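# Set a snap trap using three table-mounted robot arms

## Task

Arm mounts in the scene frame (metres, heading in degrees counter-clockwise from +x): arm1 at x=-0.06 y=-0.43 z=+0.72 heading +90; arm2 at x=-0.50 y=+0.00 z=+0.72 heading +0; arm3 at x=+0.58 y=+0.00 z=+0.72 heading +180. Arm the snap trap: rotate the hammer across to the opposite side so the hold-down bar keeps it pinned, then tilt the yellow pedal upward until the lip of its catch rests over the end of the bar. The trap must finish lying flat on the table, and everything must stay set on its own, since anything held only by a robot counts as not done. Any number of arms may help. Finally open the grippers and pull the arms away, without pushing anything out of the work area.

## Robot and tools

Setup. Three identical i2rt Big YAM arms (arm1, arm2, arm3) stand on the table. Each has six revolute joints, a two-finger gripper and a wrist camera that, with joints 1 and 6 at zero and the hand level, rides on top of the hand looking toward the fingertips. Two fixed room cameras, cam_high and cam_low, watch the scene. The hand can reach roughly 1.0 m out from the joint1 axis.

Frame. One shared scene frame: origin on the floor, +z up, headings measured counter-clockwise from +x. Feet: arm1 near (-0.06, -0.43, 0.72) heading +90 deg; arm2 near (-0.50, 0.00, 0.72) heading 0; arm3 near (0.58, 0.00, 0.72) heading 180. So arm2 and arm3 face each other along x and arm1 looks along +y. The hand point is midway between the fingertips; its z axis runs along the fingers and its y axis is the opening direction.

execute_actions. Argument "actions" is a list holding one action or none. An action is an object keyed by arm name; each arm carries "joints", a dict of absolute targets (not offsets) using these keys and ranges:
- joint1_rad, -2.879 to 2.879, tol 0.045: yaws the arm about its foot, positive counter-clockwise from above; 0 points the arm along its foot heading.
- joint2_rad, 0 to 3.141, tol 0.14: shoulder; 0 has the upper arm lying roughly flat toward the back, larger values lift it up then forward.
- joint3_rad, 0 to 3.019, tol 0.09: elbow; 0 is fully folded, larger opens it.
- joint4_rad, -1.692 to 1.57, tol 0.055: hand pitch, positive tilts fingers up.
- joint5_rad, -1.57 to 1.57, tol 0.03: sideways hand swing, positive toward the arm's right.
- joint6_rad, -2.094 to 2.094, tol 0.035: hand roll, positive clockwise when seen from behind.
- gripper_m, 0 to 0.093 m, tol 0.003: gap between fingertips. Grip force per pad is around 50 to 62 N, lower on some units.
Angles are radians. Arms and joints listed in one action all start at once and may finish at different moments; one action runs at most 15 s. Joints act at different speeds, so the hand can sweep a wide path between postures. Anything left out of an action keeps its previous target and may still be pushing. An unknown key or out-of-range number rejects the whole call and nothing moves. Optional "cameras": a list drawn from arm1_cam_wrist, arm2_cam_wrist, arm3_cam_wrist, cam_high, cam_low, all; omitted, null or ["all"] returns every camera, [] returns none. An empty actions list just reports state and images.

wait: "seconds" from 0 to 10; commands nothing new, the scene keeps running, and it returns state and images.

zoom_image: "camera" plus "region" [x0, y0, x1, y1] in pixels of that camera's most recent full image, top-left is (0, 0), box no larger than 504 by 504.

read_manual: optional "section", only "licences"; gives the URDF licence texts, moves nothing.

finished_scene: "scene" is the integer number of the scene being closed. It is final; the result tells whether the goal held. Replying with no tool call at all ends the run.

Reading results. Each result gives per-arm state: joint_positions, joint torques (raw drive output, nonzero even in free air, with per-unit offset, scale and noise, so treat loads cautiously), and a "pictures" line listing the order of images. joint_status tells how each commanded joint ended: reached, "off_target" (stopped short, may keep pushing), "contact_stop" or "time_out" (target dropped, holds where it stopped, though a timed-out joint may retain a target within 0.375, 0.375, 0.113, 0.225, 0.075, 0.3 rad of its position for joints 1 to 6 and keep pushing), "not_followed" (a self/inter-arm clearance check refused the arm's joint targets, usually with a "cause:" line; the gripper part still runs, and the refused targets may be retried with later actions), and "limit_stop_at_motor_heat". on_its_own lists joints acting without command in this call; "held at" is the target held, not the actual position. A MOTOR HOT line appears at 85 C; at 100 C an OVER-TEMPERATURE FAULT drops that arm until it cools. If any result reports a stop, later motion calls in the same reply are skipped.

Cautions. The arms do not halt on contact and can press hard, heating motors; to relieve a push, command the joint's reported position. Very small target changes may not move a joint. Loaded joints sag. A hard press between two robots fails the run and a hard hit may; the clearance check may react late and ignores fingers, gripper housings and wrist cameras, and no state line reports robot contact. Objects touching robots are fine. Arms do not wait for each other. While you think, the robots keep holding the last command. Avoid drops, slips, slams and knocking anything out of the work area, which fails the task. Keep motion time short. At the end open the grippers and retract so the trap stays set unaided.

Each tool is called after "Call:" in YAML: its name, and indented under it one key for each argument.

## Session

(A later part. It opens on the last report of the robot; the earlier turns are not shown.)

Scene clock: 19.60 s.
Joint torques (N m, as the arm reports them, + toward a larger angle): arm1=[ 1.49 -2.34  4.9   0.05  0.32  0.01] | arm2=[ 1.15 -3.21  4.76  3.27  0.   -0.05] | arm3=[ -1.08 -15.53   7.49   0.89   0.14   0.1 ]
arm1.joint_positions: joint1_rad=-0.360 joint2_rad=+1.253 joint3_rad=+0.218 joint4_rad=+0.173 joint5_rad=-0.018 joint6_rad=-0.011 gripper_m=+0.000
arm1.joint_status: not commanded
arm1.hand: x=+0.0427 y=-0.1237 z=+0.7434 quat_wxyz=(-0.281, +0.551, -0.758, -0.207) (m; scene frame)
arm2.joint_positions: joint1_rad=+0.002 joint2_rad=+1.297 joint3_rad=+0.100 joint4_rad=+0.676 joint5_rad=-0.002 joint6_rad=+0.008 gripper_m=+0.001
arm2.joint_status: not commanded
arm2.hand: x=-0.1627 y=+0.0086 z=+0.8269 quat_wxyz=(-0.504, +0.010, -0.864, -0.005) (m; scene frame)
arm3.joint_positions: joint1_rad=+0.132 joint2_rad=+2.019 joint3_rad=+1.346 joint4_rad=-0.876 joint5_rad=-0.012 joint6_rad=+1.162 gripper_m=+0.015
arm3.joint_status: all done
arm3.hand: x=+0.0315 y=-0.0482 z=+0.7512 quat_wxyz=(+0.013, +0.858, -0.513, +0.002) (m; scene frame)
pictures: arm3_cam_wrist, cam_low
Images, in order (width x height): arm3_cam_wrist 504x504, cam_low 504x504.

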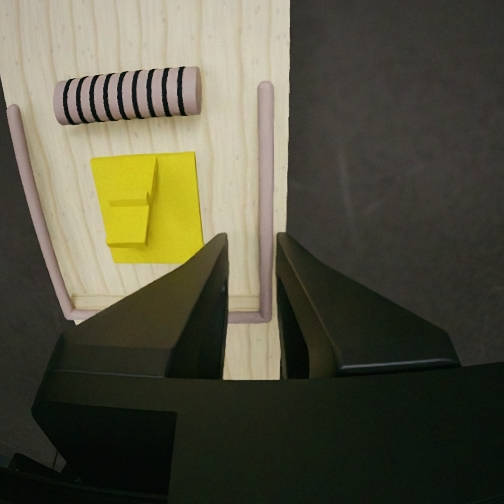

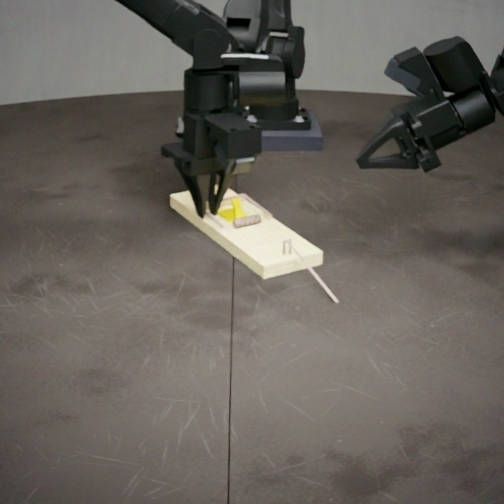

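Call:
execute_actions:
  actions:
    - {"arm3":{"joints":{"joint2_rad":2.075,"joint4_rad":-0.895}}}
  cameras: ["cam_low","arm3_cam_wrist"]

Call:
zoom_image:
  camera: "cam_low"
  region: [160, 150, 330, 290]

Scene clock: 20.20 s.
Joint torques (N m, as the arm reports them, + toward a larger angle): arm1=[ 0.51 -2.77  4.92  0.39  0.27  0.05] | arm2=[ 0.96 -3.34  4.73  3.26 -0.01 -0.07] | arm3=[ -1.07 -14.37   7.52  -0.43   0.13   0.1 ]
arm1.joint_positions: joint1_rad=-0.360 joint2_rad=+1.253 joint3_rad=+0.218 joint4_rad=+0.173 joint5_rad=-0.018 joint6_rad=-0.011 gripper_m=+0.000
arm1.joint_status: not commanded
arm1.hand: x=+0.0427 y=-0.1237 z=+0.7434 quat_wxyz=(-0.281, +0.551, -0.758, -0.207) (m; scene frame)
arm2.joint_positions: joint1_rad=+0.002 joint2_rad=+1.297 joint3_rad=+0.100 joint4_rad=+0.676 joint5_rad=-0.002 joint6_rad=+0.008 gripper_m=+0.001
arm2.joint_status: not commanded
arm2.hand: x=-0.1627 y=+0.0086 z=+0.8269 quat_wxyz=(-0.504, +0.010, -0.864, -0.005) (m; scene frame)
arm3.joint_positions: joint1_rad=+0.132 joint2_rad=+2.019 joint3_rad=+1.346 joint4_rad=-0.876 joint5_rad=-0.012 joint6_rad=+1.162 gripper_m=+0.015
arm3.joint_status: all done
arm3.hand: x=+0.0316 y=-0.0482 z=+0.7512 quat_wxyz=(+0.013, +0.858, -0.513, +0.003) (m; scene frame)
pictures: arm3_cam_wrist, cam_low
Images, in order (width x height): arm3_cam_wrist 504x504, cam_low 504x504.

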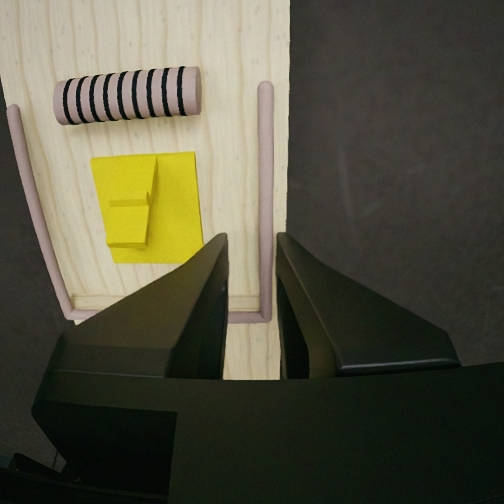

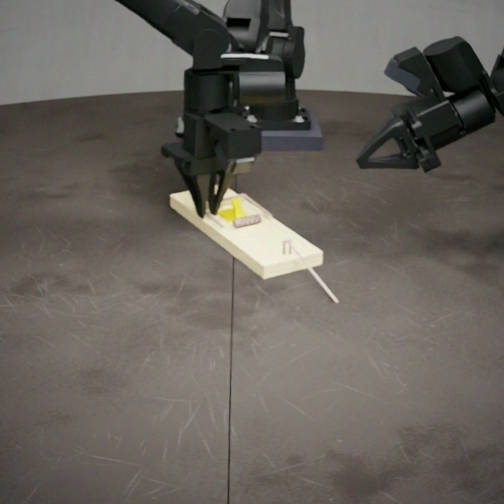

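Region (160, 150, 330, 290) of cam_low's 504x504 image, scaled by 2.965, with more detail than that image has; it fills the top 415 rows of this view, and the rest is white.

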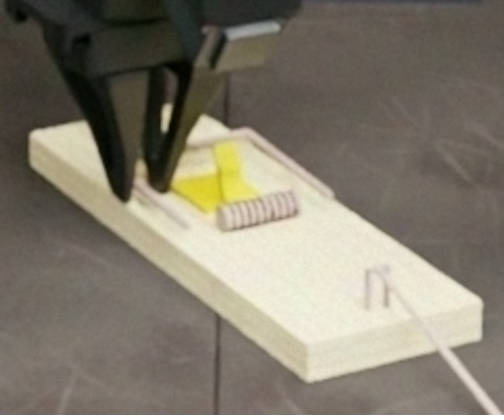

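Call:
execute_actions:
  actions:
    - {"arm3":{"joints":{"joint2_rad":2.03,"joint4_rad":-0.9,"gripper_m":0.0}},"arm1":{"joints":{"joint2_rad":1.31,"joint4_rad":0.12}}}
  cameras: []

Call:
execute_actions:
  actions:
    - {"arm3":{"joints":{"joint1_rad":0.105,"joint2_rad":1.955,"joint4_rad":-0.925}}}
  cameras: ["cam_low","arm3_cam_wrist"]

Call:
zoom_image:
  camera: "cam_low"
  region: [160, 150, 330, 290]

Scene clock: 20.97 s.
Joint torques (N m, as the arm reports them, + toward a larger angle): arm1=[ 0.46 -1.24  4.63 -0.37  0.23  0.06] | arm2=[ 1.33 -3.58  4.79  3.25 -0.02 -0.06] | arm3=[ -1.08 -17.47   7.49  -0.09  -0.11   0.1 ]
arm1.joint_positions: joint1_rad=-0.360 joint2_rad=+1.256 joint3_rad=+0.220 joint4_rad=+0.170 joint5_rad=-0.018 joint6_rad=-0.011 gripper_m=+0.000
arm1.joint_status: all done
arm1.hand: x=+0.0427 y=-0.1237 z=+0.7428 quat_wxyz=(-0.279, +0.552, -0.759, -0.206) (m; scene frame)
arm2.joint_positions: joint1_rad=+0.002 joint2_rad=+1.297 joint3_rad=+0.100 joint4_rad=+0.676 joint5_rad=-0.002 joint6_rad=+0.008 gripper_m=+0.001
arm2.joint_status: not commanded
arm2.hand: x=-0.1627 y=+0.0086 z=+0.8269 quat_wxyz=(-0.504, +0.010, -0.864, -0.005) (m; scene frame)
arm3.joint_positions: joint1_rad=+0.132 joint2_rad=+2.019 joint3_rad=+1.346 joint4_rad=-0.890 joint5_rad=-0.006 joint6_rad=+1.162 gripper_m=+0.002
arm3.joint_status: all done
arm3.hand: x=+0.0350 y=-0.0469 z=+0.7513 quat_wxyz=(+0.006, +0.858, -0.513, +0.006) (m; scene frame)
pictures: none
No camera images: the call's "cameras" was empty. Leave "cameras" out to get every camera's image.

Scene clock: 21.57 s.
Joint torques (N m, as the arm reports them, + toward a larger angle): arm1=[ 0.42 -2.11  3.97 -0.27  0.02  0.08] | arm2=[ 1.3  -3.48  4.85  3.26 -0.02 -0.05] | arm3=[ -3.65 -22.36   7.46  -0.54   0.21   0.1 ]
arm1.joint_positions: joint1_rad=-0.360 joint2_rad=+1.263 joint3_rad=+0.226 joint4_rad=+0.170 joint5_rad=-0.012 joint6_rad=-0.011 gripper_m=+0.000
arm1.joint_status: not commanded
arm1.hand: x=+0.0444 y=-0.1217 z=+0.7430 quat_wxyz=(-0.281, +0.551, -0.759, -0.203) (m; scene frame)
arm2.joint_positions: joint1_rad=+0.002 joint2_rad=+1.297 joint3_rad=+0.100 joint4_rad=+0.676 joint5_rad=-0.002 joint6_rad=+0.008 gripper_m=+0.001
arm2.joint_status: not commanded
arm2.hand: x=-0.1627 y=+0.0086 z=+0.8269 quat_wxyz=(-0.504, +0.010, -0.864, -0.005) (m; scene frame)
arm3.joint_positions: joint1_rad=+0.125 joint2_rad=+2.015 joint3_rad=+1.346 joint4_rad=-0.905 joint5_rad=-0.014 joint6_rad=+1.162 gripper_m=+0.002
arm3.joint_status: all done
arm3.hand: x=+0.0376 y=-0.0441 z=+0.7533 quat_wxyz=(+0.006, +0.856, -0.516, +0.013) (m; scene frame)
pictures: arm3_cam_wrist, cam_low
Images, in order (width x height): arm3_cam_wrist 504x504, cam_low 504x504.

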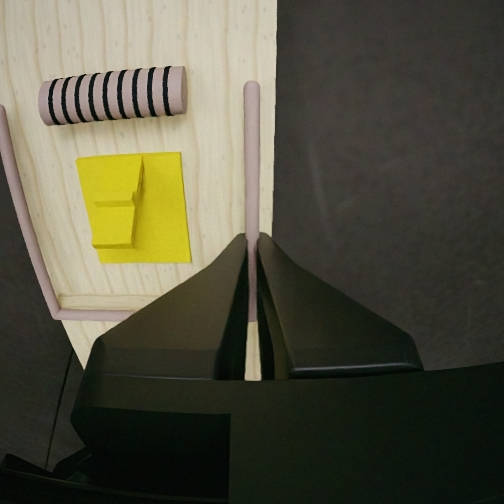

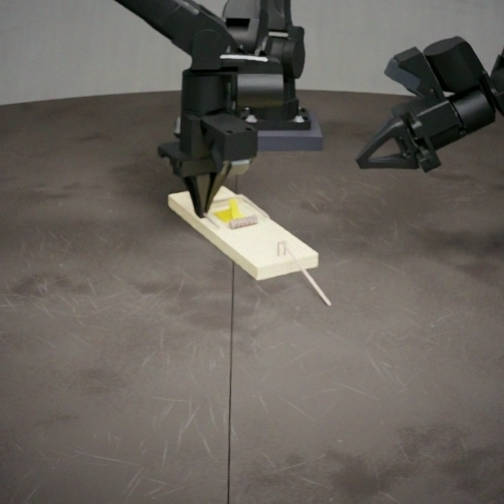

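Region (160, 150, 330, 290) of cam_low's 504x504 image, scaled by 2.965, with more detail than that image has; it fills the top 415 rows of this view, and the rest is white.

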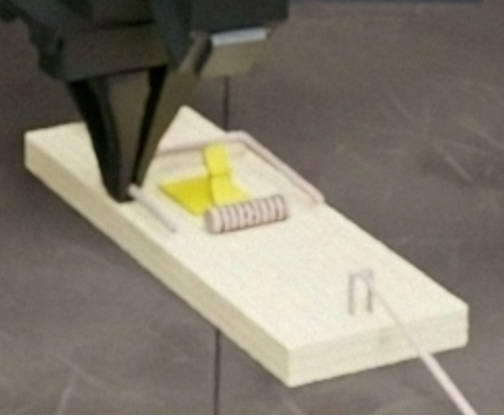

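Call:
execute_actions:
  actions:
    - {"arm3":{"joints":{"joint1_rad":0.115,"joint2_rad":1.9,"joint4_rad":-0.91}},"arm1":{"joints":{"joint2_rad":1.34,"joint3_rad":0.19,"joint4_rad":0.1}}}
  cameras: ["cam_low","arm3_cam_wrist"]

Call:
zoom_image:
  camera: "cam_low"
  region: [160, 150, 330, 290]

Scene clock: 23.33 s.
Joint torques (N m, as the arm reports them, + toward a larger angle): arm1=[ 0.76  0.46  2.72 -1.29  0.08  0.05] | arm2=[ 1.17 -3.37  4.79  3.25 -0.01 -0.04] | arm3=[ -2.7  -23.48   7.89   0.33   0.1    0.15]
arm1.joint_positions: joint1_rad=-0.360 joint2_rad=+1.266 joint3_rad=+0.232 joint4_rad=+0.168 joint5_rad=-0.013 joint6_rad=-0.011 gripper_m=+0.000
arm1.joint_status: joint4_rad time_out (moved -0.002 of -0.070); the others done
arm1.on_its_own: joint4_rad reads +0.168 and still pushes toward +0.100 since a time_out
arm1.hand: x=+0.0449 y=-0.1198 z=+0.7437 quat_wxyz=(-0.281, +0.551, -0.759, -0.204) (m; scene frame)
arm2.joint_positions: joint1_rad=+0.002 joint2_rad=+1.297 joint3_rad=+0.100 joint4_rad=+0.676 joint5_rad=-0.002 joint6_rad=+0.008 gripper_m=+0.001
arm2.joint_status: not commanded
arm2.hand: x=-0.1627 y=+0.0086 z=+0.8269 quat_wxyz=(-0.504, +0.010, -0.864, -0.005) (m; scene frame)
arm3.joint_positions: joint1_rad=+0.125 joint2_rad=+1.980 joint3_rad=+1.342 joint4_rad=-0.910 joint5_rad=-0.011 joint6_rad=+1.157 gripper_m=+0.002
arm3.joint_status: all done
arm3.hand: x=+0.0346 y=-0.0436 z=+0.7708 quat_wxyz=(+0.013, +0.857, -0.514, +0.001) (m; scene frame)
pictures: arm3_cam_wrist, cam_low
Images, in order (width x height): arm3_cam_wrist 504x504, cam_low 504x504.

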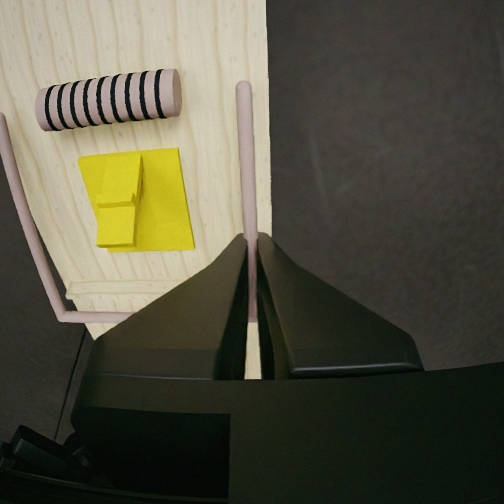

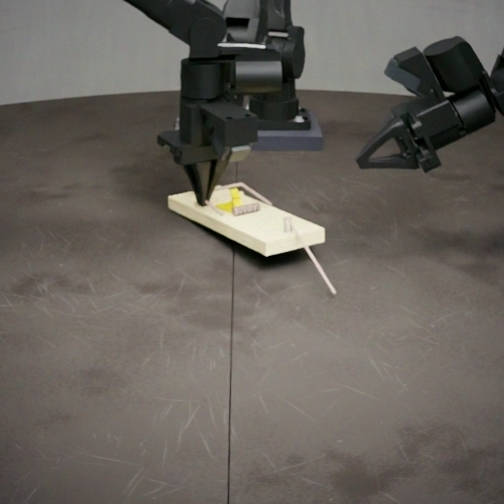

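Region (160, 150, 330, 290) of cam_low's 504x504 image, scaled by 2.965, with more detail than that image has; it fills the top 415 rows of this view, and the rest is white.

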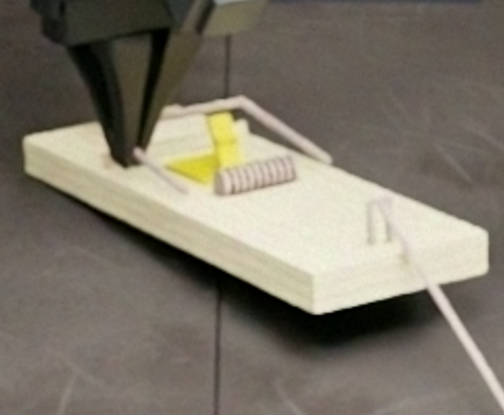

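Call:
execute_actions:
  actions:
    - {"arm2":{"joints":{"joint1_rad":0.068,"joint2_rad":1.58,"joint3_rad":0.425,"joint4_rad":0.48}}}
  cameras: ["cam_high"]

Call:
execute_actions:
  actions:
    - {"arm2":{"joints":{"joint2_rad":1.72,"joint3_rad":0.44}},"arm3":{"joints":{"joint1_rad":0.10,"joint2_rad":1.87,"joint4_rad":-0.93}}}
  cameras: ["cam_low","arm3_cam_wrist"]

Call:
zoom_image:
  camera: "cam_low"
  region: [160, 150, 330, 290]

Scene clock: 24.63 s.
Joint torques (N m, as the arm reports them, + toward a larger angle): arm1=[ 0.87  0.12  2.55 -1.21  0.08 -0.03] | arm2=[ 1.49 -7.29  6.45  1.8   0.   -0.05] | arm3=[ -2.69 -23.52   7.89   0.33   0.09   0.15]
arm1.joint_positions: joint1_rad=-0.360 joint2_rad=+1.266 joint3_rad=+0.232 joint4_rad=+0.168 joint5_rad=-0.013 joint6_rad=-0.011 gripper_m=+0.000
arm1.joint_status: not commanded
arm1.on_its_own: joint4_rad reads +0.168 and still pushes toward +0.100 since a time_out
arm1.hand: x=+0.0449 y=-0.1198 z=+0.7437 quat_wxyz=(-0.281, +0.551, -0.759, -0.204) (m; scene frame)
arm2.joint_positions: joint1_rad=+0.058 joint2_rad=+1.580 joint3_rad=+0.404 joint4_rad=+0.490 joint5_rad=-0.002 joint6_rad=+0.008 gripper_m=+0.001
arm2.joint_status: all done
arm2.hand: x=-0.0710 y=+0.0348 z=+0.7920 quat_wxyz=(-0.430, +0.036, -0.902, -0.016) (m; scene frame)
arm3.joint_positions: joint1_rad=+0.125 joint2_rad=+1.980 joint3_rad=+1.342 joint4_rad=-0.910 joint5_rad=-0.011 joint6_rad=+1.157 gripper_m=+0.002
arm3.joint_status: not commanded
arm3.hand: x=+0.0346 y=-0.0436 z=+0.7708 quat_wxyz=(+0.013, +0.857, -0.514, +0.001) (m; scene frame)
pictures: cam_high
Images, in order (width x height): cam_high 504x504.

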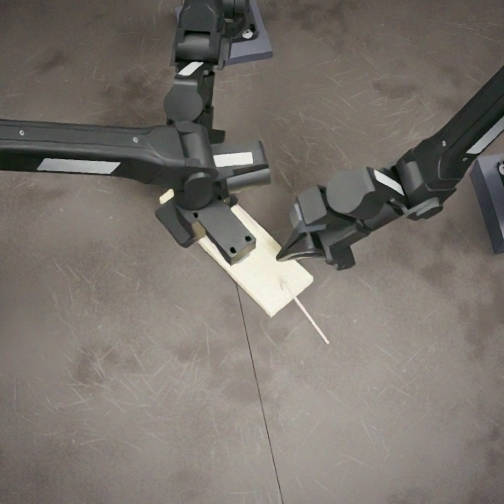

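Scene clock: 25.43 s.
Joint torques (N m, as the arm reports them, + toward a larger angle): arm1=[ 0.6  -0.42  1.89 -1.25  0.11  0.06] | arm2=[ 1.18 -7.23  4.87  1.65  0.13 -0.05] | arm3=[ -2.97 -24.65   7.97   0.13   0.29   0.1 ]
arm1.joint_positions: joint1_rad=-0.360 joint2_rad=+1.266 joint3_rad=+0.240 joint4_rad=+0.168 joint5_rad=-0.013 joint6_rad=-0.011 gripper_m=+0.000
arm1.joint_status: not commanded
arm1.on_its_own: joint4_rad reads +0.168 and still pushes toward +0.100 since a time_out
arm1.hand: x=+0.0462 y=-0.1160 z=+0.7464 quat_wxyz=(-0.284, +0.550, -0.758, -0.206) (m; scene frame)
arm2.joint_positions: joint1_rad=+0.061 joint2_rad=+1.704 joint3_rad=+0.430 joint4_rad=+0.490 joint5_rad=-0.005 joint6_rad=+0.008 gripper_m=+0.001
arm2.joint_status: all done
arm2.hand: x=-0.0761 y=+0.0357 z=+0.7495 quat_wxyz=(-0.386, +0.038, -0.922, -0.016) (m; scene frame)
arm3.joint_positions: joint1_rad=+0.113 joint2_rad=+1.961 joint3_rad=+1.342 joint4_rad=-0.925 joint5_rad=-0.016 joint6_rad=+1.162 gripper_m=+0.002
arm3.joint_status: all done
arm3.hand: x=+0.0350 y=-0.0377 z=+0.7803 quat_wxyz=(+0.016, +0.853, -0.521, +0.001) (m; scene frame)
pictures: arm3_cam_wrist, cam_low
Images, in order (width x height): arm3_cam_wrist 504x504, cam_low 504x504.

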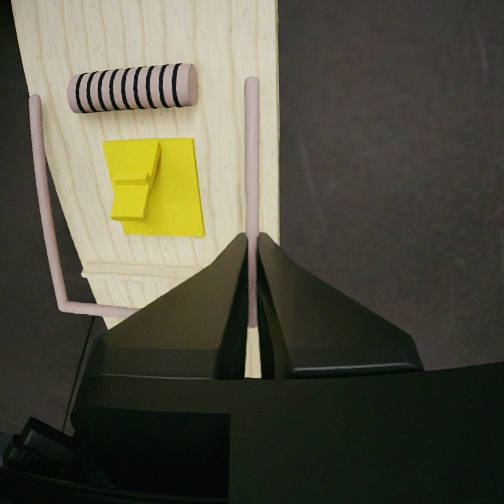

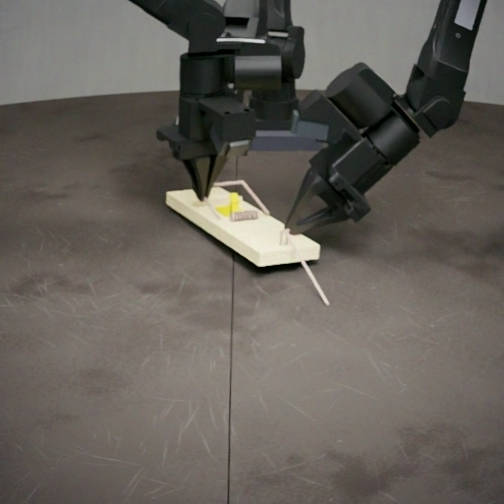

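Region (160, 150, 330, 290) of cam_low's 504x504 image, scaled by 2.965, with more detail than that image has; it fills the top 415 rows of this view, and the rest is white.

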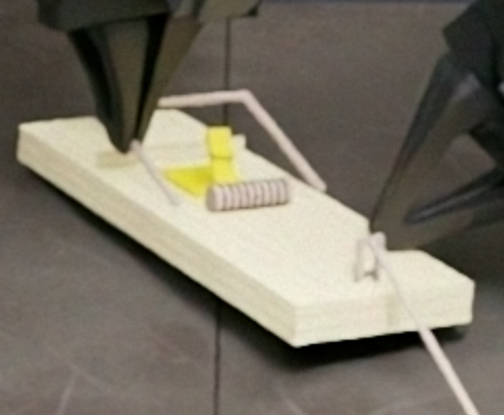

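Call:
execute_actions:
  actions:
    - {"arm3":{"joints":{"gripper_m":0.0022,"joint2_rad":1.91}},"arm2":{"joints":{"joint2_rad":1.74}}}
  cameras: ["cam_low"]

Call:
zoom_image:
  camera: "cam_low"
  region: [160, 150, 330, 290]

Scene clock: 26.07 s.
Joint torques (N m, as the arm reports them, + toward a larger angle): arm1=[ 0.85  0.76  2.32 -1.11  0.09  0.04] | arm2=[ 1.05 -6.59  4.48  1.66  0.11 -0.06] | arm3=[ -2.94 -21.45   7.98   0.13   0.28   0.08]
arm1.joint_positions: joint1_rad=-0.360 joint2_rad=+1.266 joint3_rad=+0.240 joint4_rad=+0.168 joint5_rad=-0.013 joint6_rad=-0.011 gripper_m=+0.000
arm1.joint_status: not commanded
arm1.on_its_own: joint4_rad reads +0.168 and still pushes toward +0.100 since a time_out
arm1.hand: x=+0.0462 y=-0.1160 z=+0.7464 quat_wxyz=(-0.284, +0.550, -0.758, -0.206) (m; scene frame)
arm2.joint_positions: joint1_rad=+0.062 joint2_rad=+1.713 joint3_rad=+0.433 joint4_rad=+0.490 joint5_rad=-0.006 joint6_rad=+0.008 gripper_m=+0.001
arm2.joint_status: all done
arm2.hand: x=-0.0758 y=+0.0362 z=+0.7469 quat_wxyz=(-0.383, +0.038, -0.923, -0.016) (m; scene frame)
arm3.joint_positions: joint1_rad=+0.113 joint2_rad=+1.961 joint3_rad=+1.342 joint4_rad=-0.925 joint5_rad=-0.016 joint6_rad=+1.163 gripper_m=+0.003
arm3.joint_status: all done
arm3.hand: x=+0.0350 y=-0.0375 z=+0.7803 quat_wxyz=(+0.016, +0.853, -0.522, +0.001) (m; scene frame)
pictures: cam_low
Images, in order (width x height): cam_low 504x504.

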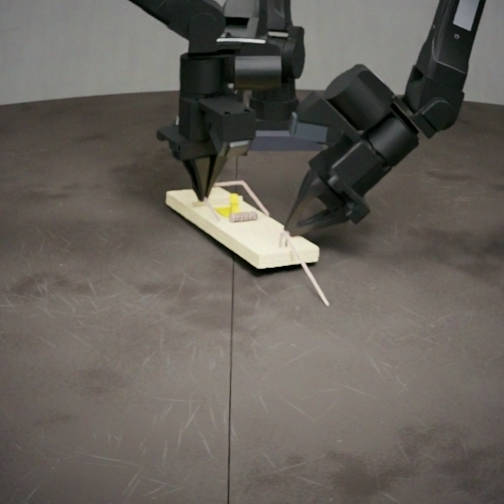

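Region (160, 150, 330, 290) of cam_low's 504x504 image, scaled by 2.965, with more detail than that image has; it fills the top 415 rows of this view, and the rest is white.

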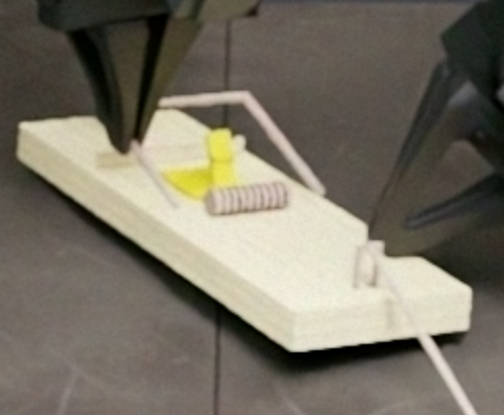

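Call:
execute_actions:
  actions:
    - {"arm2":{"joints":{"joint2_rad":1.6,"joint3_rad":0.3,"joint4_rad":0.72}}}
  cameras: []

Call:
execute_actions:
  actions:
    - {"arm2":{"joints":{"joint1_rad":-0.19,"joint2_rad":1.93,"joint3_rad":0.41,"joint4_rad":1.065,"joint6_rad":-1.57}}}
  cameras: ["cam_low","arm2_cam_wrist","cam_high"]

Call:
zoom_image:
  camera: "cam_low"
  region: [160, 150, 330, 290]

Scene clock: 27.50 s.
Joint torques (N m, as the arm reports them, + toward a larger angle): arm1=[-0.2   0.05  1.89 -1.16  0.07  0.07] | arm2=[ 1.02 -7.22  4.26  3.14  0.09 -0.04] | arm3=[ -2.92 -21.37   7.98   0.13   0.35   0.13]
arm1.joint_positions: joint1_rad=-0.360 joint2_rad=+1.274 joint3_rad=+0.243 joint4_rad=+0.168 joint5_rad=-0.012 joint6_rad=-0.011 gripper_m=+0.000
arm1.joint_status: not commanded
arm1.on_its_own: joint4_rad reads +0.168 and still pushes toward +0.100 since a time_out
arm1.hand: x=+0.0465 y=-0.1155 z=+0.7450 quat_wxyz=(-0.282, +0.551, -0.759, -0.204) (m; scene frame)
arm2.joint_positions: joint1_rad=+0.062 joint2_rad=+1.606 joint3_rad=+0.297 joint4_rad=+0.697 joint5_rad=-0.005 joint6_rad=+0.008 gripper_m=+0.001
arm2.joint_status: all done
arm2.hand: x=-0.0985 y=+0.0344 z=+0.7878 quat_wxyz=(-0.463, +0.037, -0.885, -0.020) (m; scene frame)
arm3.joint_positions: joint1_rad=+0.113 joint2_rad=+1.961 joint3_rad=+1.342 joint4_rad=-0.925 joint5_rad=-0.018 joint6_rad=+1.159 gripper_m=+0.003
arm3.joint_status: not commanded
arm3.hand: x=+0.0350 y=-0.0377 z=+0.7803 quat_wxyz=(+0.017, +0.854, -0.521, +0.002) (m; scene frame)
pictures: none
No camera images: the call's "cameras" was empty. Leave "cameras" out to get every camera's image.

Scene clock: 29.67 s.
Joint torques (N m, as the arm reports them, + toward a larger angle): arm1=[ 0.11 -0.93  1.91 -1.3   0.06  0.02] | arm2=[ 0.57 -9.52  2.34  3.23  0.08  0.03] | arm3=[ -2.93 -21.46   7.98   0.13   0.35   0.12]
arm1.joint_positions: joint1_rad=-0.360 joint2_rad=+1.274 joint3_rad=+0.243 joint4_rad=+0.168 joint5_rad=-0.012 joint6_rad=-0.011 gripper_m=+0.000
arm1.joint_status: not commanded
arm1.on_its_own: joint4_rad reads +0.168 and still pushes toward +0.100 since a time_out
arm1.hand: x=+0.0465 y=-0.1155 z=+0.7450 quat_wxyz=(-0.282, +0.551, -0.759, -0.204) (m; scene frame)
arm2.joint_positions: joint1_rad=-0.190 joint2_rad=+1.936 joint3_rad=+0.406 joint4_rad=+1.042 joint5_rad=-0.005 joint6_rad=-1.562 gripper_m=+0.001
arm2.joint_status: all done
arm2.hand: x=-0.0528 y=-0.0753 z=+0.7557 quat_wxyz=(-0.336, +0.552, -0.653, +0.395) (m; scene frame)
arm3.joint_positions: joint1_rad=+0.113 joint2_rad=+1.961 joint3_rad=+1.342 joint4_rad=-0.925 joint5_rad=-0.018 joint6_rad=+1.159 gripper_m=+0.003
arm3.joint_status: not commanded
arm3.hand: x=+0.0350 y=-0.0377 z=+0.7803 quat_wxyz=(+0.017, +0.854, -0.521, +0.002) (m; scene frame)
pictures: arm2_cam_wrist, cam_high, cam_low
Images, in order (width x height): arm2_cam_wrist 504x504, cam_high 504x504, cam_low 504x504.

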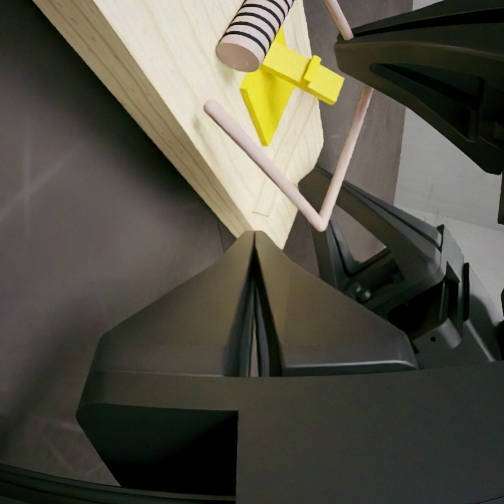

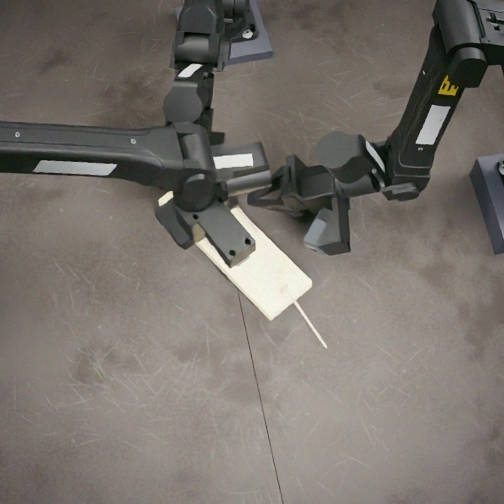

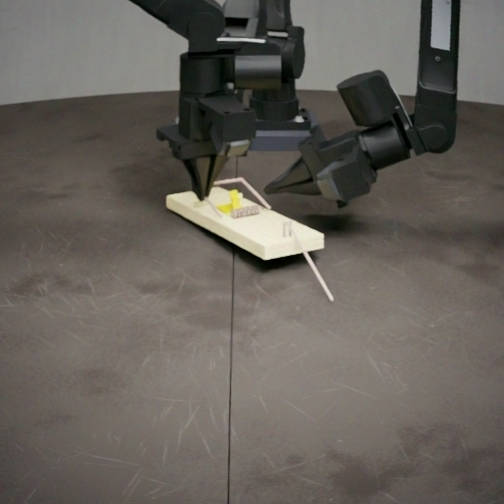

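Region (160, 150, 330, 290) of cam_low's 504x504 image, scaled by 2.965, with more detail than that image has; it fills the top 415 rows of this view, and the rest is white.

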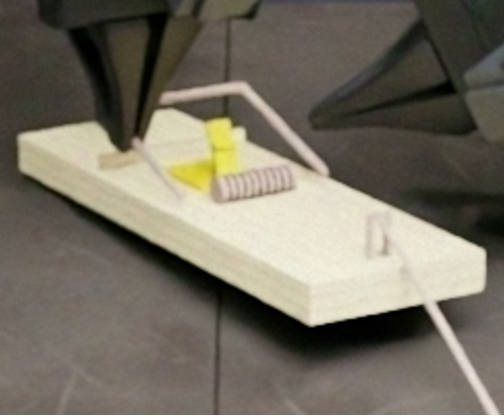

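Call:
execute_actions:
  actions:
    - {"arm2":{"joints":{"joint3_rad":0.51,"joint4_rad":0.93}}}
  cameras: ["cam_low","arm2_cam_wrist"]

Call:
zoom_image:
  camera: "cam_low"
  region: [160, 150, 330, 290]

Scene clock: 30.63 s.
Joint torques (N m, as the arm reports them, + toward a larger angle): arm1=[ 0.05 -0.85  1.85 -1.28  0.    0.03] | arm2=[  0.32 -10.46   4.83   1.94  -0.09   0.03] | arm3=[ -2.85 -21.42   8.05   0.41   0.32   0.13]
arm1.joint_positions: joint1_rad=-0.360 joint2_rad=+1.277 joint3_rad=+0.243 joint4_rad=+0.168 joint5_rad=-0.011 joint6_rad=-0.011 gripper_m=+0.000
arm1.joint_status: not commanded
arm1.on_its_own: joint4_rad reads +0.168 and still pushes toward +0.100 since a time_out
arm1.hand: x=+0.0467 y=-0.1157 z=+0.7444 quat_wxyz=(-0.282, +0.551, -0.759, -0.203) (m; scene frame)
arm2.joint_positions: joint1_rad=-0.190 joint2_rad=+1.936 joint3_rad=+0.482 joint4_rad=+0.939 joint5_rad=-0.001 joint6_rad=-1.562 gripper_m=+0.001
arm2.joint_status: all done
arm2.hand: x=-0.0276 y=-0.0805 z=+0.7524 quat_wxyz=(-0.327, +0.555, -0.659, +0.388) (m; scene frame)
arm3.joint_positions: joint1_rad=+0.113 joint2_rad=+1.961 joint3_rad=+1.341 joint4_rad=-0.932 joint5_rad=-0.017 joint6_rad=+1.159 gripper_m=+0.003
arm3.joint_status: not commanded
arm3.hand: x=+0.0372 y=-0.0375 z=+0.7799 quat_wxyz=(+0.014, +0.854, -0.521, +0.005) (m; scene frame)
pictures: arm2_cam_wrist, cam_low
Images, in order (width x height): arm2_cam_wrist 504x504, cam_low 504x504.

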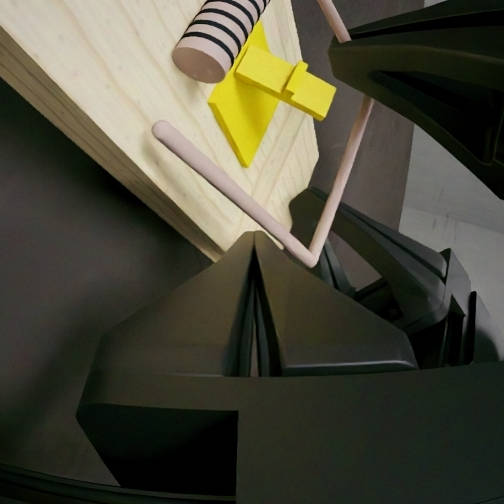

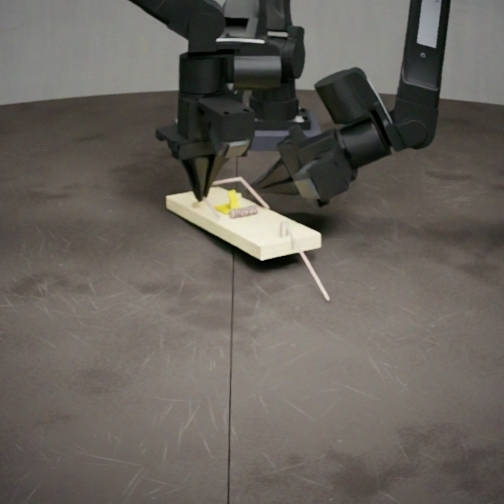

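Region (160, 150, 330, 290) of cam_low's 504x504 image, scaled by 2.965, with more detail than that image has; it fills the top 415 rows of this view, and the rest is white.

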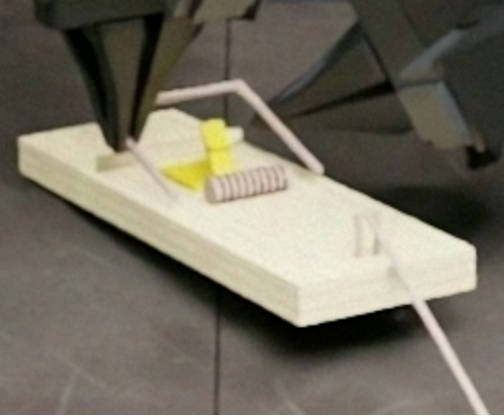

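Call:
execute_actions:
  actions:
    - {"arm2":{"joints":{"joint4_rad":0.985,"joint3_rad":0.5}}}
  cameras: []

Call:
execute_actions:
  actions:
    - {"arm2":{"joints":{"joint3_rad":0.54,"joint4_rad":0.93}}}
  cameras: ["cam_low","arm2_cam_wrist"]

Call:
zoom_image:
  camera: "cam_low"
  region: [160, 150, 330, 290]

Scene clock: 31.30 s.
Joint torques (N m, as the arm reports them, + toward a larger angle): arm1=[ 0.05  0.64  1.86 -1.04  0.01  0.05] | arm2=[  0.61 -10.41   3.97   3.8   -0.09   0.05] | arm3=[ -2.97 -21.43   8.05   0.4    0.32   0.13]
arm1.joint_positions: joint1_rad=-0.360 joint2_rad=+1.277 joint3_rad=+0.243 joint4_rad=+0.168 joint5_rad=-0.011 joint6_rad=-0.011 gripper_m=+0.000
arm1.joint_status: not commanded
arm1.on_its_own: joint4_rad reads +0.168 and still pushes toward +0.100 since a time_out
arm1.hand: x=+0.0467 y=-0.1158 z=+0.7442 quat_wxyz=(-0.281, +0.551, -0.759, -0.203) (m; scene frame)
arm2.joint_positions: joint1_rad=-0.190 joint2_rad=+1.936 joint3_rad=+0.482 joint4_rad=+0.946 joint5_rad=-0.001 joint6_rad=-1.564 gripper_m=+0.001
arm2.joint_status: all done
arm2.hand: x=-0.0268 y=-0.0806 z=+0.7539 quat_wxyz=(-0.328, +0.555, -0.658, +0.390) (m; scene frame)
arm3.joint_positions: joint1_rad=+0.113 joint2_rad=+1.961 joint3_rad=+1.341 joint4_rad=-0.932 joint5_rad=-0.017 joint6_rad=+1.159 gripper_m=+0.003
arm3.joint_status: not commanded
arm3.hand: x=+0.0372 y=-0.0375 z=+0.7799 quat_wxyz=(+0.014, +0.854, -0.521, +0.005) (m; scene frame)
pictures: none
No camera images: the call's "cameras" was empty. Leave "cameras" out to get every camera's image.

Scene clock: 31.93 s.
Joint torques (N m, as the arm reports them, + toward a larger angle): arm1=[ 0.31 -1.13  1.67 -1.28 -0.02  0.1 ] | arm2=[  0.44 -10.35   6.64   2.27  -0.1    0.05] | arm3=[ -2.91 -21.4    8.04   0.46   0.32   0.13]
arm1.joint_positions: joint1_rad=-0.360 joint2_rad=+1.277 joint3_rad=+0.243 joint4_rad=+0.168 joint5_rad=-0.010 joint6_rad=-0.011 gripper_m=+0.000
arm1.joint_status: not commanded
arm1.on_its_own: joint4_rad reads +0.168 and still pushes toward +0.100 since a time_out
arm1.hand: x=+0.0468 y=-0.1158 z=+0.7442 quat_wxyz=(-0.281, +0.551, -0.759, -0.203) (m; scene frame)
arm2.joint_positions: joint1_rad=-0.190 joint2_rad=+1.936 joint3_rad=+0.489 joint4_rad=+0.929 joint5_rad=-0.001 joint6_rad=-1.564 gripper_m=+0.001
arm2.joint_status: all done
arm2.hand: x=-0.0251 y=-0.0810 z=+0.7523 quat_wxyz=(-0.326, +0.556, -0.659, +0.387) (m; scene frame)
arm3.joint_positions: joint1_rad=+0.113 joint2_rad=+1.961 joint3_rad=+1.341 joint4_rad=-0.933 joint5_rad=-0.017 joint6_rad=+1.159 gripper_m=+0.003
arm3.joint_status: not commanded
arm3.hand: x=+0.0376 y=-0.0374 z=+0.7799 quat_wxyz=(+0.013, +0.854, -0.521, +0.005) (m; scene frame)
pictures: arm2_cam_wrist, cam_low
Images, in order (width x height): arm2_cam_wrist 504x504, cam_low 504x504.

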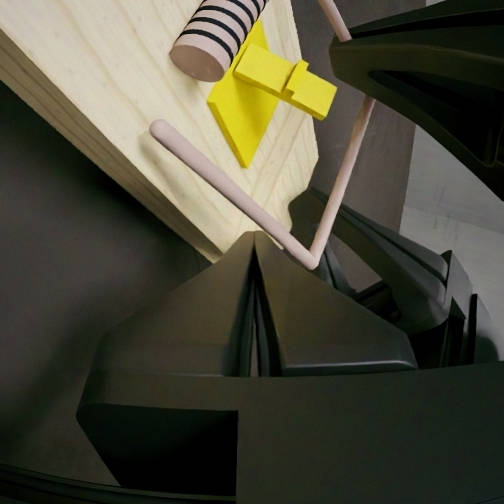

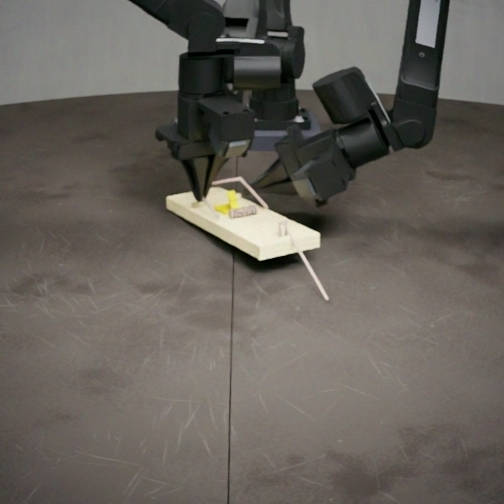

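Region (160, 150, 330, 290) of cam_low's 504x504 image, scaled by 2.965, with more detail than that image has; it fills the top 415 rows of this view, and the rest is white.

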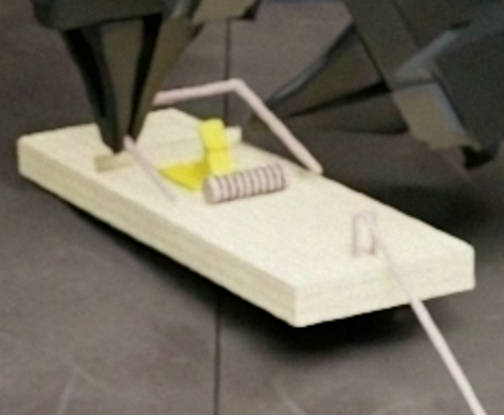

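Call:
execute_actions:
  actions:
    - {"arm2":{"joints":{"joint2_rad":1.97,"joint3_rad":0.54,"joint4_rad":0.93}}}
  cameras: ["cam_low","arm2_cam_wrist"]

Call:
zoom_image:
  camera: "cam_low"
  region: [160, 150, 330, 290]

Scene clock: 32.67 s.
Joint torques (N m, as the arm reports them, + toward a larger angle): arm1=[ 1.17 -0.22  1.84 -1.15  0.    0.02] | arm2=[  0.39 -10.36   5.14   2.2   -0.07   0.06] | arm3=[ -2.83 -21.57   8.07   0.48   0.32   0.13]
arm1.joint_positions: joint1_rad=-0.360 joint2_rad=+1.277 joint3_rad=+0.243 joint4_rad=+0.168 joint5_rad=-0.010 joint6_rad=-0.011 gripper_m=+0.000
arm1.joint_status: not commanded
arm1.on_its_own: joint4_rad reads +0.168 and still pushes toward +0.100 since a time_out
arm1.hand: x=+0.0468 y=-0.1158 z=+0.7442 quat_wxyz=(-0.281, +0.551, -0.759, -0.203) (m; scene frame)
arm2.joint_positions: joint1_rad=-0.190 joint2_rad=+1.966 joint3_rad=+0.508 joint4_rad=+0.929 joint5_rad=-0.002 joint6_rad=-1.564 gripper_m=+0.001
arm2.joint_status: all done
arm2.hand: x=-0.0210 y=-0.0816 z=+0.7432 quat_wxyz=(-0.323, +0.558, -0.662, +0.383) (m; scene frame)
arm3.joint_positions: joint1_rad=+0.113 joint2_rad=+1.961 joint3_rad=+1.341 joint4_rad=-0.933 joint5_rad=-0.017 joint6_rad=+1.159 gripper_m=+0.003
arm3.joint_status: not commanded
arm3.hand: x=+0.0376 y=-0.0374 z=+0.7799 quat_wxyz=(+0.013, +0.854, -0.521, +0.005) (m; scene frame)
pictures: arm2_cam_wrist, cam_low
Images, in order (width x height): arm2_cam_wrist 504x504, cam_low 504x504.

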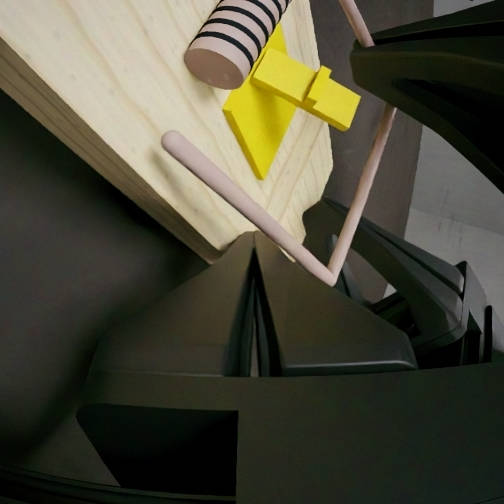

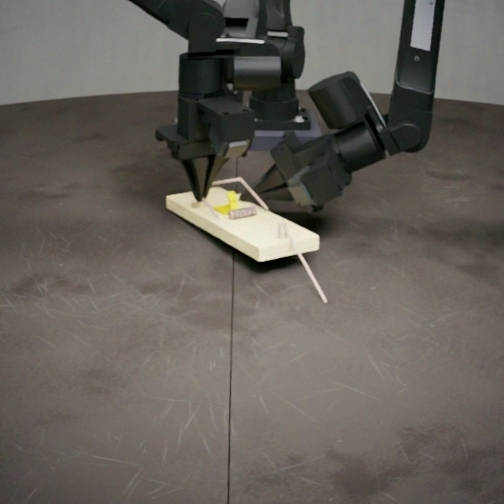

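Region (160, 150, 330, 290) of cam_low's 504x504 image, scaled by 2.965, with more detail than that image has; it fills the top 415 rows of this view, and the rest is white.

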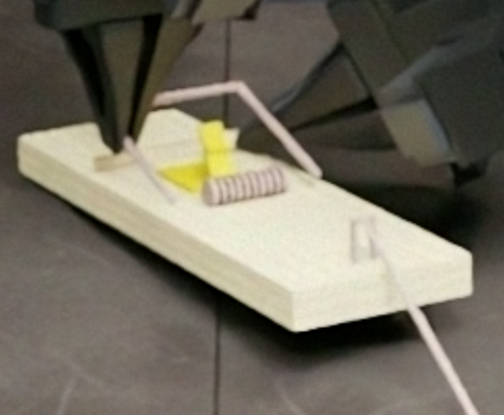

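Tip is under the wire now. Release arm3.

Call:
execute_actions:
  actions:
    - {"arm2":{"joints":{"joint3_rad":0.52}},"arm3":{"joints":{"gripper_m":0.015,"joint2_rad":1.93}}}
  cameras: ["cam_low","arm2_cam_wrist","arm3_cam_wrist"]

Call:
zoom_image:
  camera: "cam_low"
  region: [160, 150, 330, 290]

Scene clock: 33.33 s.
Joint torques (N m, as the arm reports them, + toward a larger angle): arm1=[ 1.99 -0.82  1.77 -1.16 -0.11  0.  ] | arm2=[  0.12 -10.33   3.52   2.42  -0.12   0.07] | arm3=[ -2.75 -18.69   8.     0.64   0.22   0.11]
arm1.joint_positions: joint1_rad=-0.360 joint2_rad=+1.284 joint3_rad=+0.244 joint4_rad=+0.165 joint5_rad=-0.009 joint6_rad=-0.011 gripper_m=+0.000
arm1.joint_status: not commanded
arm1.on_its_own: joint4_rad reads +0.165 and still pushes toward +0.100 since a time_out
arm1.hand: x=+0.0466 y=-0.1169 z=+0.7420 quat_wxyz=(-0.278, +0.551, -0.761, -0.200) (m; scene frame)
arm2.joint_positions: joint1_rad=-0.191 joint2_rad=+1.972 joint3_rad=+0.507 joint4_rad=+0.926 joint5_rad=+0.000 joint6_rad=-1.565 gripper_m=+0.001
arm2.joint_status: all done
arm2.hand: x=-0.0229 y=-0.0818 z=+0.7393 quat_wxyz=(-0.319, +0.560, -0.664, +0.380) (m; scene frame)
arm3.joint_positions: joint1_rad=+0.111 joint2_rad=+1.943 joint3_rad=+1.342 joint4_rad=-0.934 joint5_rad=-0.014 joint6_rad=+1.161 gripper_m=+0.015
arm3.joint_status: all done
arm3.hand: x=+0.0348 y=-0.0362 z=+0.7897 quat_wxyz=(+0.018, +0.853, -0.522, -0.003) (m; scene frame)
pictures: arm2_cam_wrist, arm3_cam_wrist, cam_low
Images, in order (width x height): arm2_cam_wrist 504x504, arm3_cam_wrist 504x504, cam_low 504x504.

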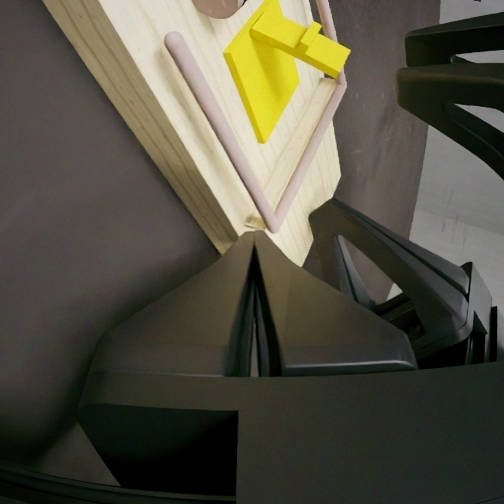

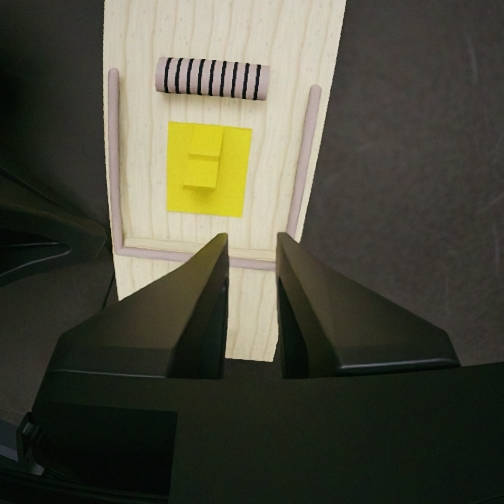

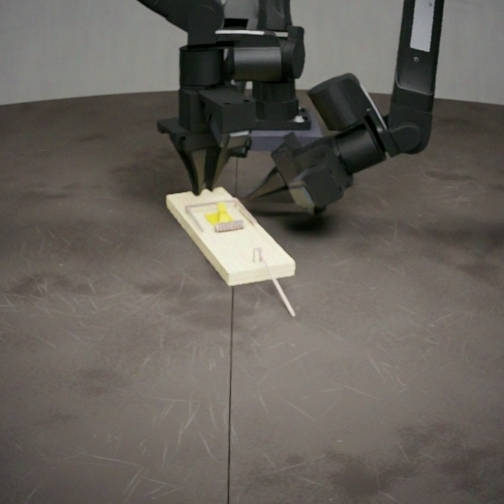

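Region (160, 150, 330, 290) of cam_low's 504x504 image, scaled by 2.965, with more detail than that image has; it fills the top 415 rows of this view, and the rest is white.

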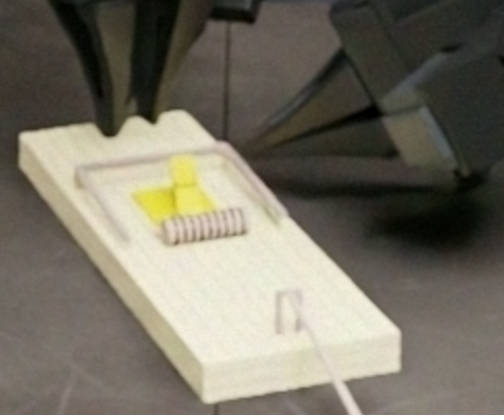

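Call:
execute_actions:
  actions:
    - {"arm1":{"joints":{"joint2_rad":1.3,"joint3_rad":0.113,"joint4_rad":0.7}},"arm2":{"joints":{"joint2_rad":1.74,"joint3_rad":0.45,"joint4_rad":0.75}},"arm3":{"joints":{"joint2_rad":1.85,"joint4_rad":-1.05}}}
  cameras: []

Call:
execute_actions:
  actions:
    - {"arm1":{"joints":{"joint2_rad":1.49,"joint4_rad":0.68}},"arm2":{"joints":{"joint1_rad":0.13,"joint3_rad":0.555,"joint4_rad":0.5}},"arm3":{"joints":{"joint1_rad":0.18,"joint6_rad":-0.2,"gripper_m":0.02}}}

Scene clock: 35.20 s.
Joint torques (N m, as the arm reports them, + toward a larger angle): arm1=[ 0.71 -4.14  5.29  2.4   0.    0.01] | arm2=[ 0.55 -8.59  4.25  1.88 -0.13  0.06] | arm3=[ -2.85 -16.81   8.53  -0.25   0.22   0.1 ]
arm1.joint_positions: joint1_rad=-0.360 joint2_rad=+1.295 joint3_rad=+0.109 joint4_rad=+0.678 joint5_rad=-0.012 joint6_rad=-0.011 gripper_m=+0.000
arm1.joint_status: all done
arm1.hand: x=+0.0498 y=-0.1056 z=+0.7872 quat_wxyz=(-0.413, +0.507, -0.696, -0.297) (m; scene frame)
arm2.joint_positions: joint1_rad=-0.191 joint2_rad=+1.737 joint3_rad=+0.447 joint4_rad=+0.760 joint5_rad=+0.000 joint6_rad=-1.565 gripper_m=+0.001
arm2.joint_status: all done
arm2.hand: x=-0.0373 y=-0.0789 z=+0.7944 quat_wxyz=(-0.322, +0.558, -0.662, +0.384) (m; scene frame)
arm3.joint_positions: joint1_rad=+0.111 joint2_rad=+1.845 joint3_rad=+1.342 joint4_rad=-1.035 joint5_rad=-0.014 joint6_rad=+1.161 gripper_m=+0.015
arm3.joint_status: all done
arm3.hand: x=+0.0483 y=-0.0348 z=+0.8396 quat_wxyz=(+0.017, +0.853, -0.522, -0.001) (m; scene frame)
pictures: none
No camera images: the call's "cameras" was empty. Leave "cameras" out to get every camera's image.

Scene clock: 37.27 s.
Joint torques (N m, as the arm reports them, + toward a larger angle): arm1=[ 1.22 -3.3   3.43  1.1  -0.07  0.06] | arm2=[ 0.09 -9.14  5.99  1.69 -0.06  0.05] | arm3=[ -2.22 -16.73   8.6   -0.19   0.08  -0.09]
arm1.joint_positions: joint1_rad=-0.360 joint2_rad=+1.454 joint3_rad=+0.114 joint4_rad=+0.697 joint5_rad=-0.009 joint6_rad=-0.011 gripper_m=+0.000
arm1.joint_status: all done
arm1.hand: x=+0.0461 y=-0.1181 z=+0.7425 quat_wxyz=(-0.365, +0.525, -0.723, -0.261) (m; scene frame)
arm2.joint_positions: joint1_rad=+0.132 joint2_rad=+1.737 joint3_rad=+0.537 joint4_rad=+0.511 joint5_rad=-0.002 joint6_rad=-1.565 gripper_m=+0.001
arm2.joint_status: all done
arm2.hand: x=-0.0258 y=+0.0737 z=+0.7721 quat_wxyz=(-0.324, +0.686, -0.588, +0.281) (m; scene frame)
arm3.joint_positions: joint1_rad=+0.185 joint2_rad=+1.845 joint3_rad=+1.342 joint4_rad=-1.035 joint5_rad=-0.013 joint6_rad=-0.191 gripper_m=+0.020
arm3.joint_status: all done
arm3.hand: x=+0.0523 y=-0.0736 z=+0.8401 quat_wxyz=(+0.012, +0.987, +0.163, -0.012) (m; scene frame)
pictures: arm1_cam_wrist, arm2_cam_wrist, arm3_cam_wrist, cam_high, cam_low
Images, in order (width x height): arm1_cam_wrist 504x504, arm2_cam_wrist 504x504, arm3_cam_wrist 504x504, cam_high 504x504, cam_low 504x504.

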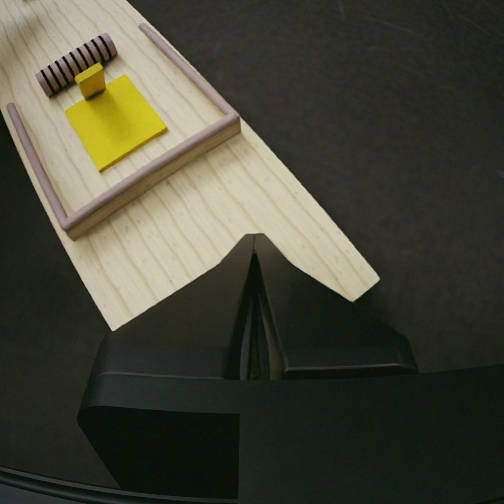

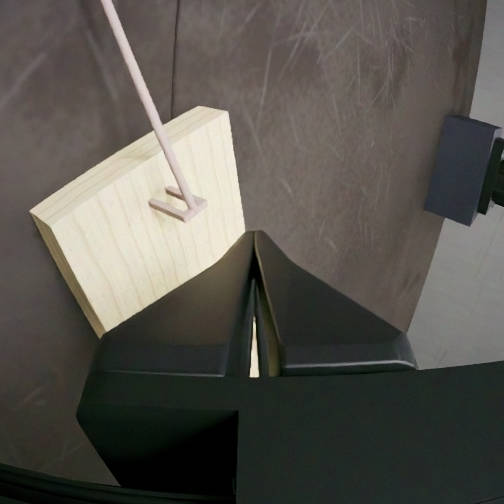

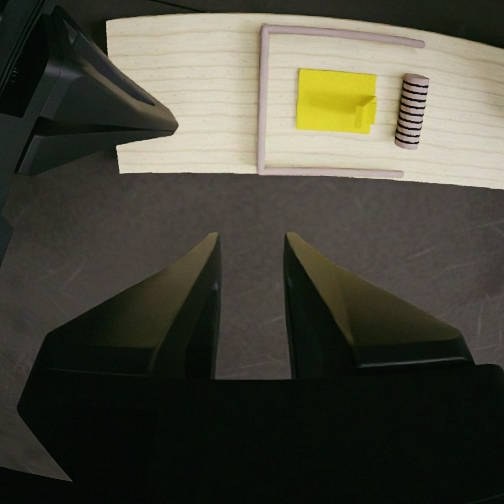

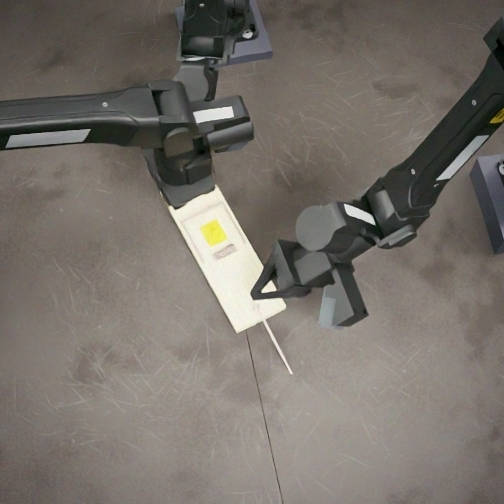

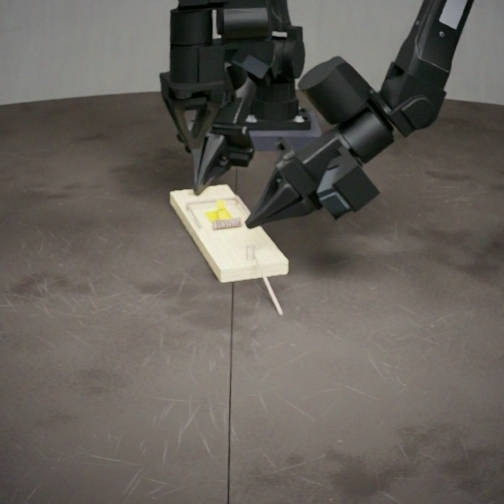

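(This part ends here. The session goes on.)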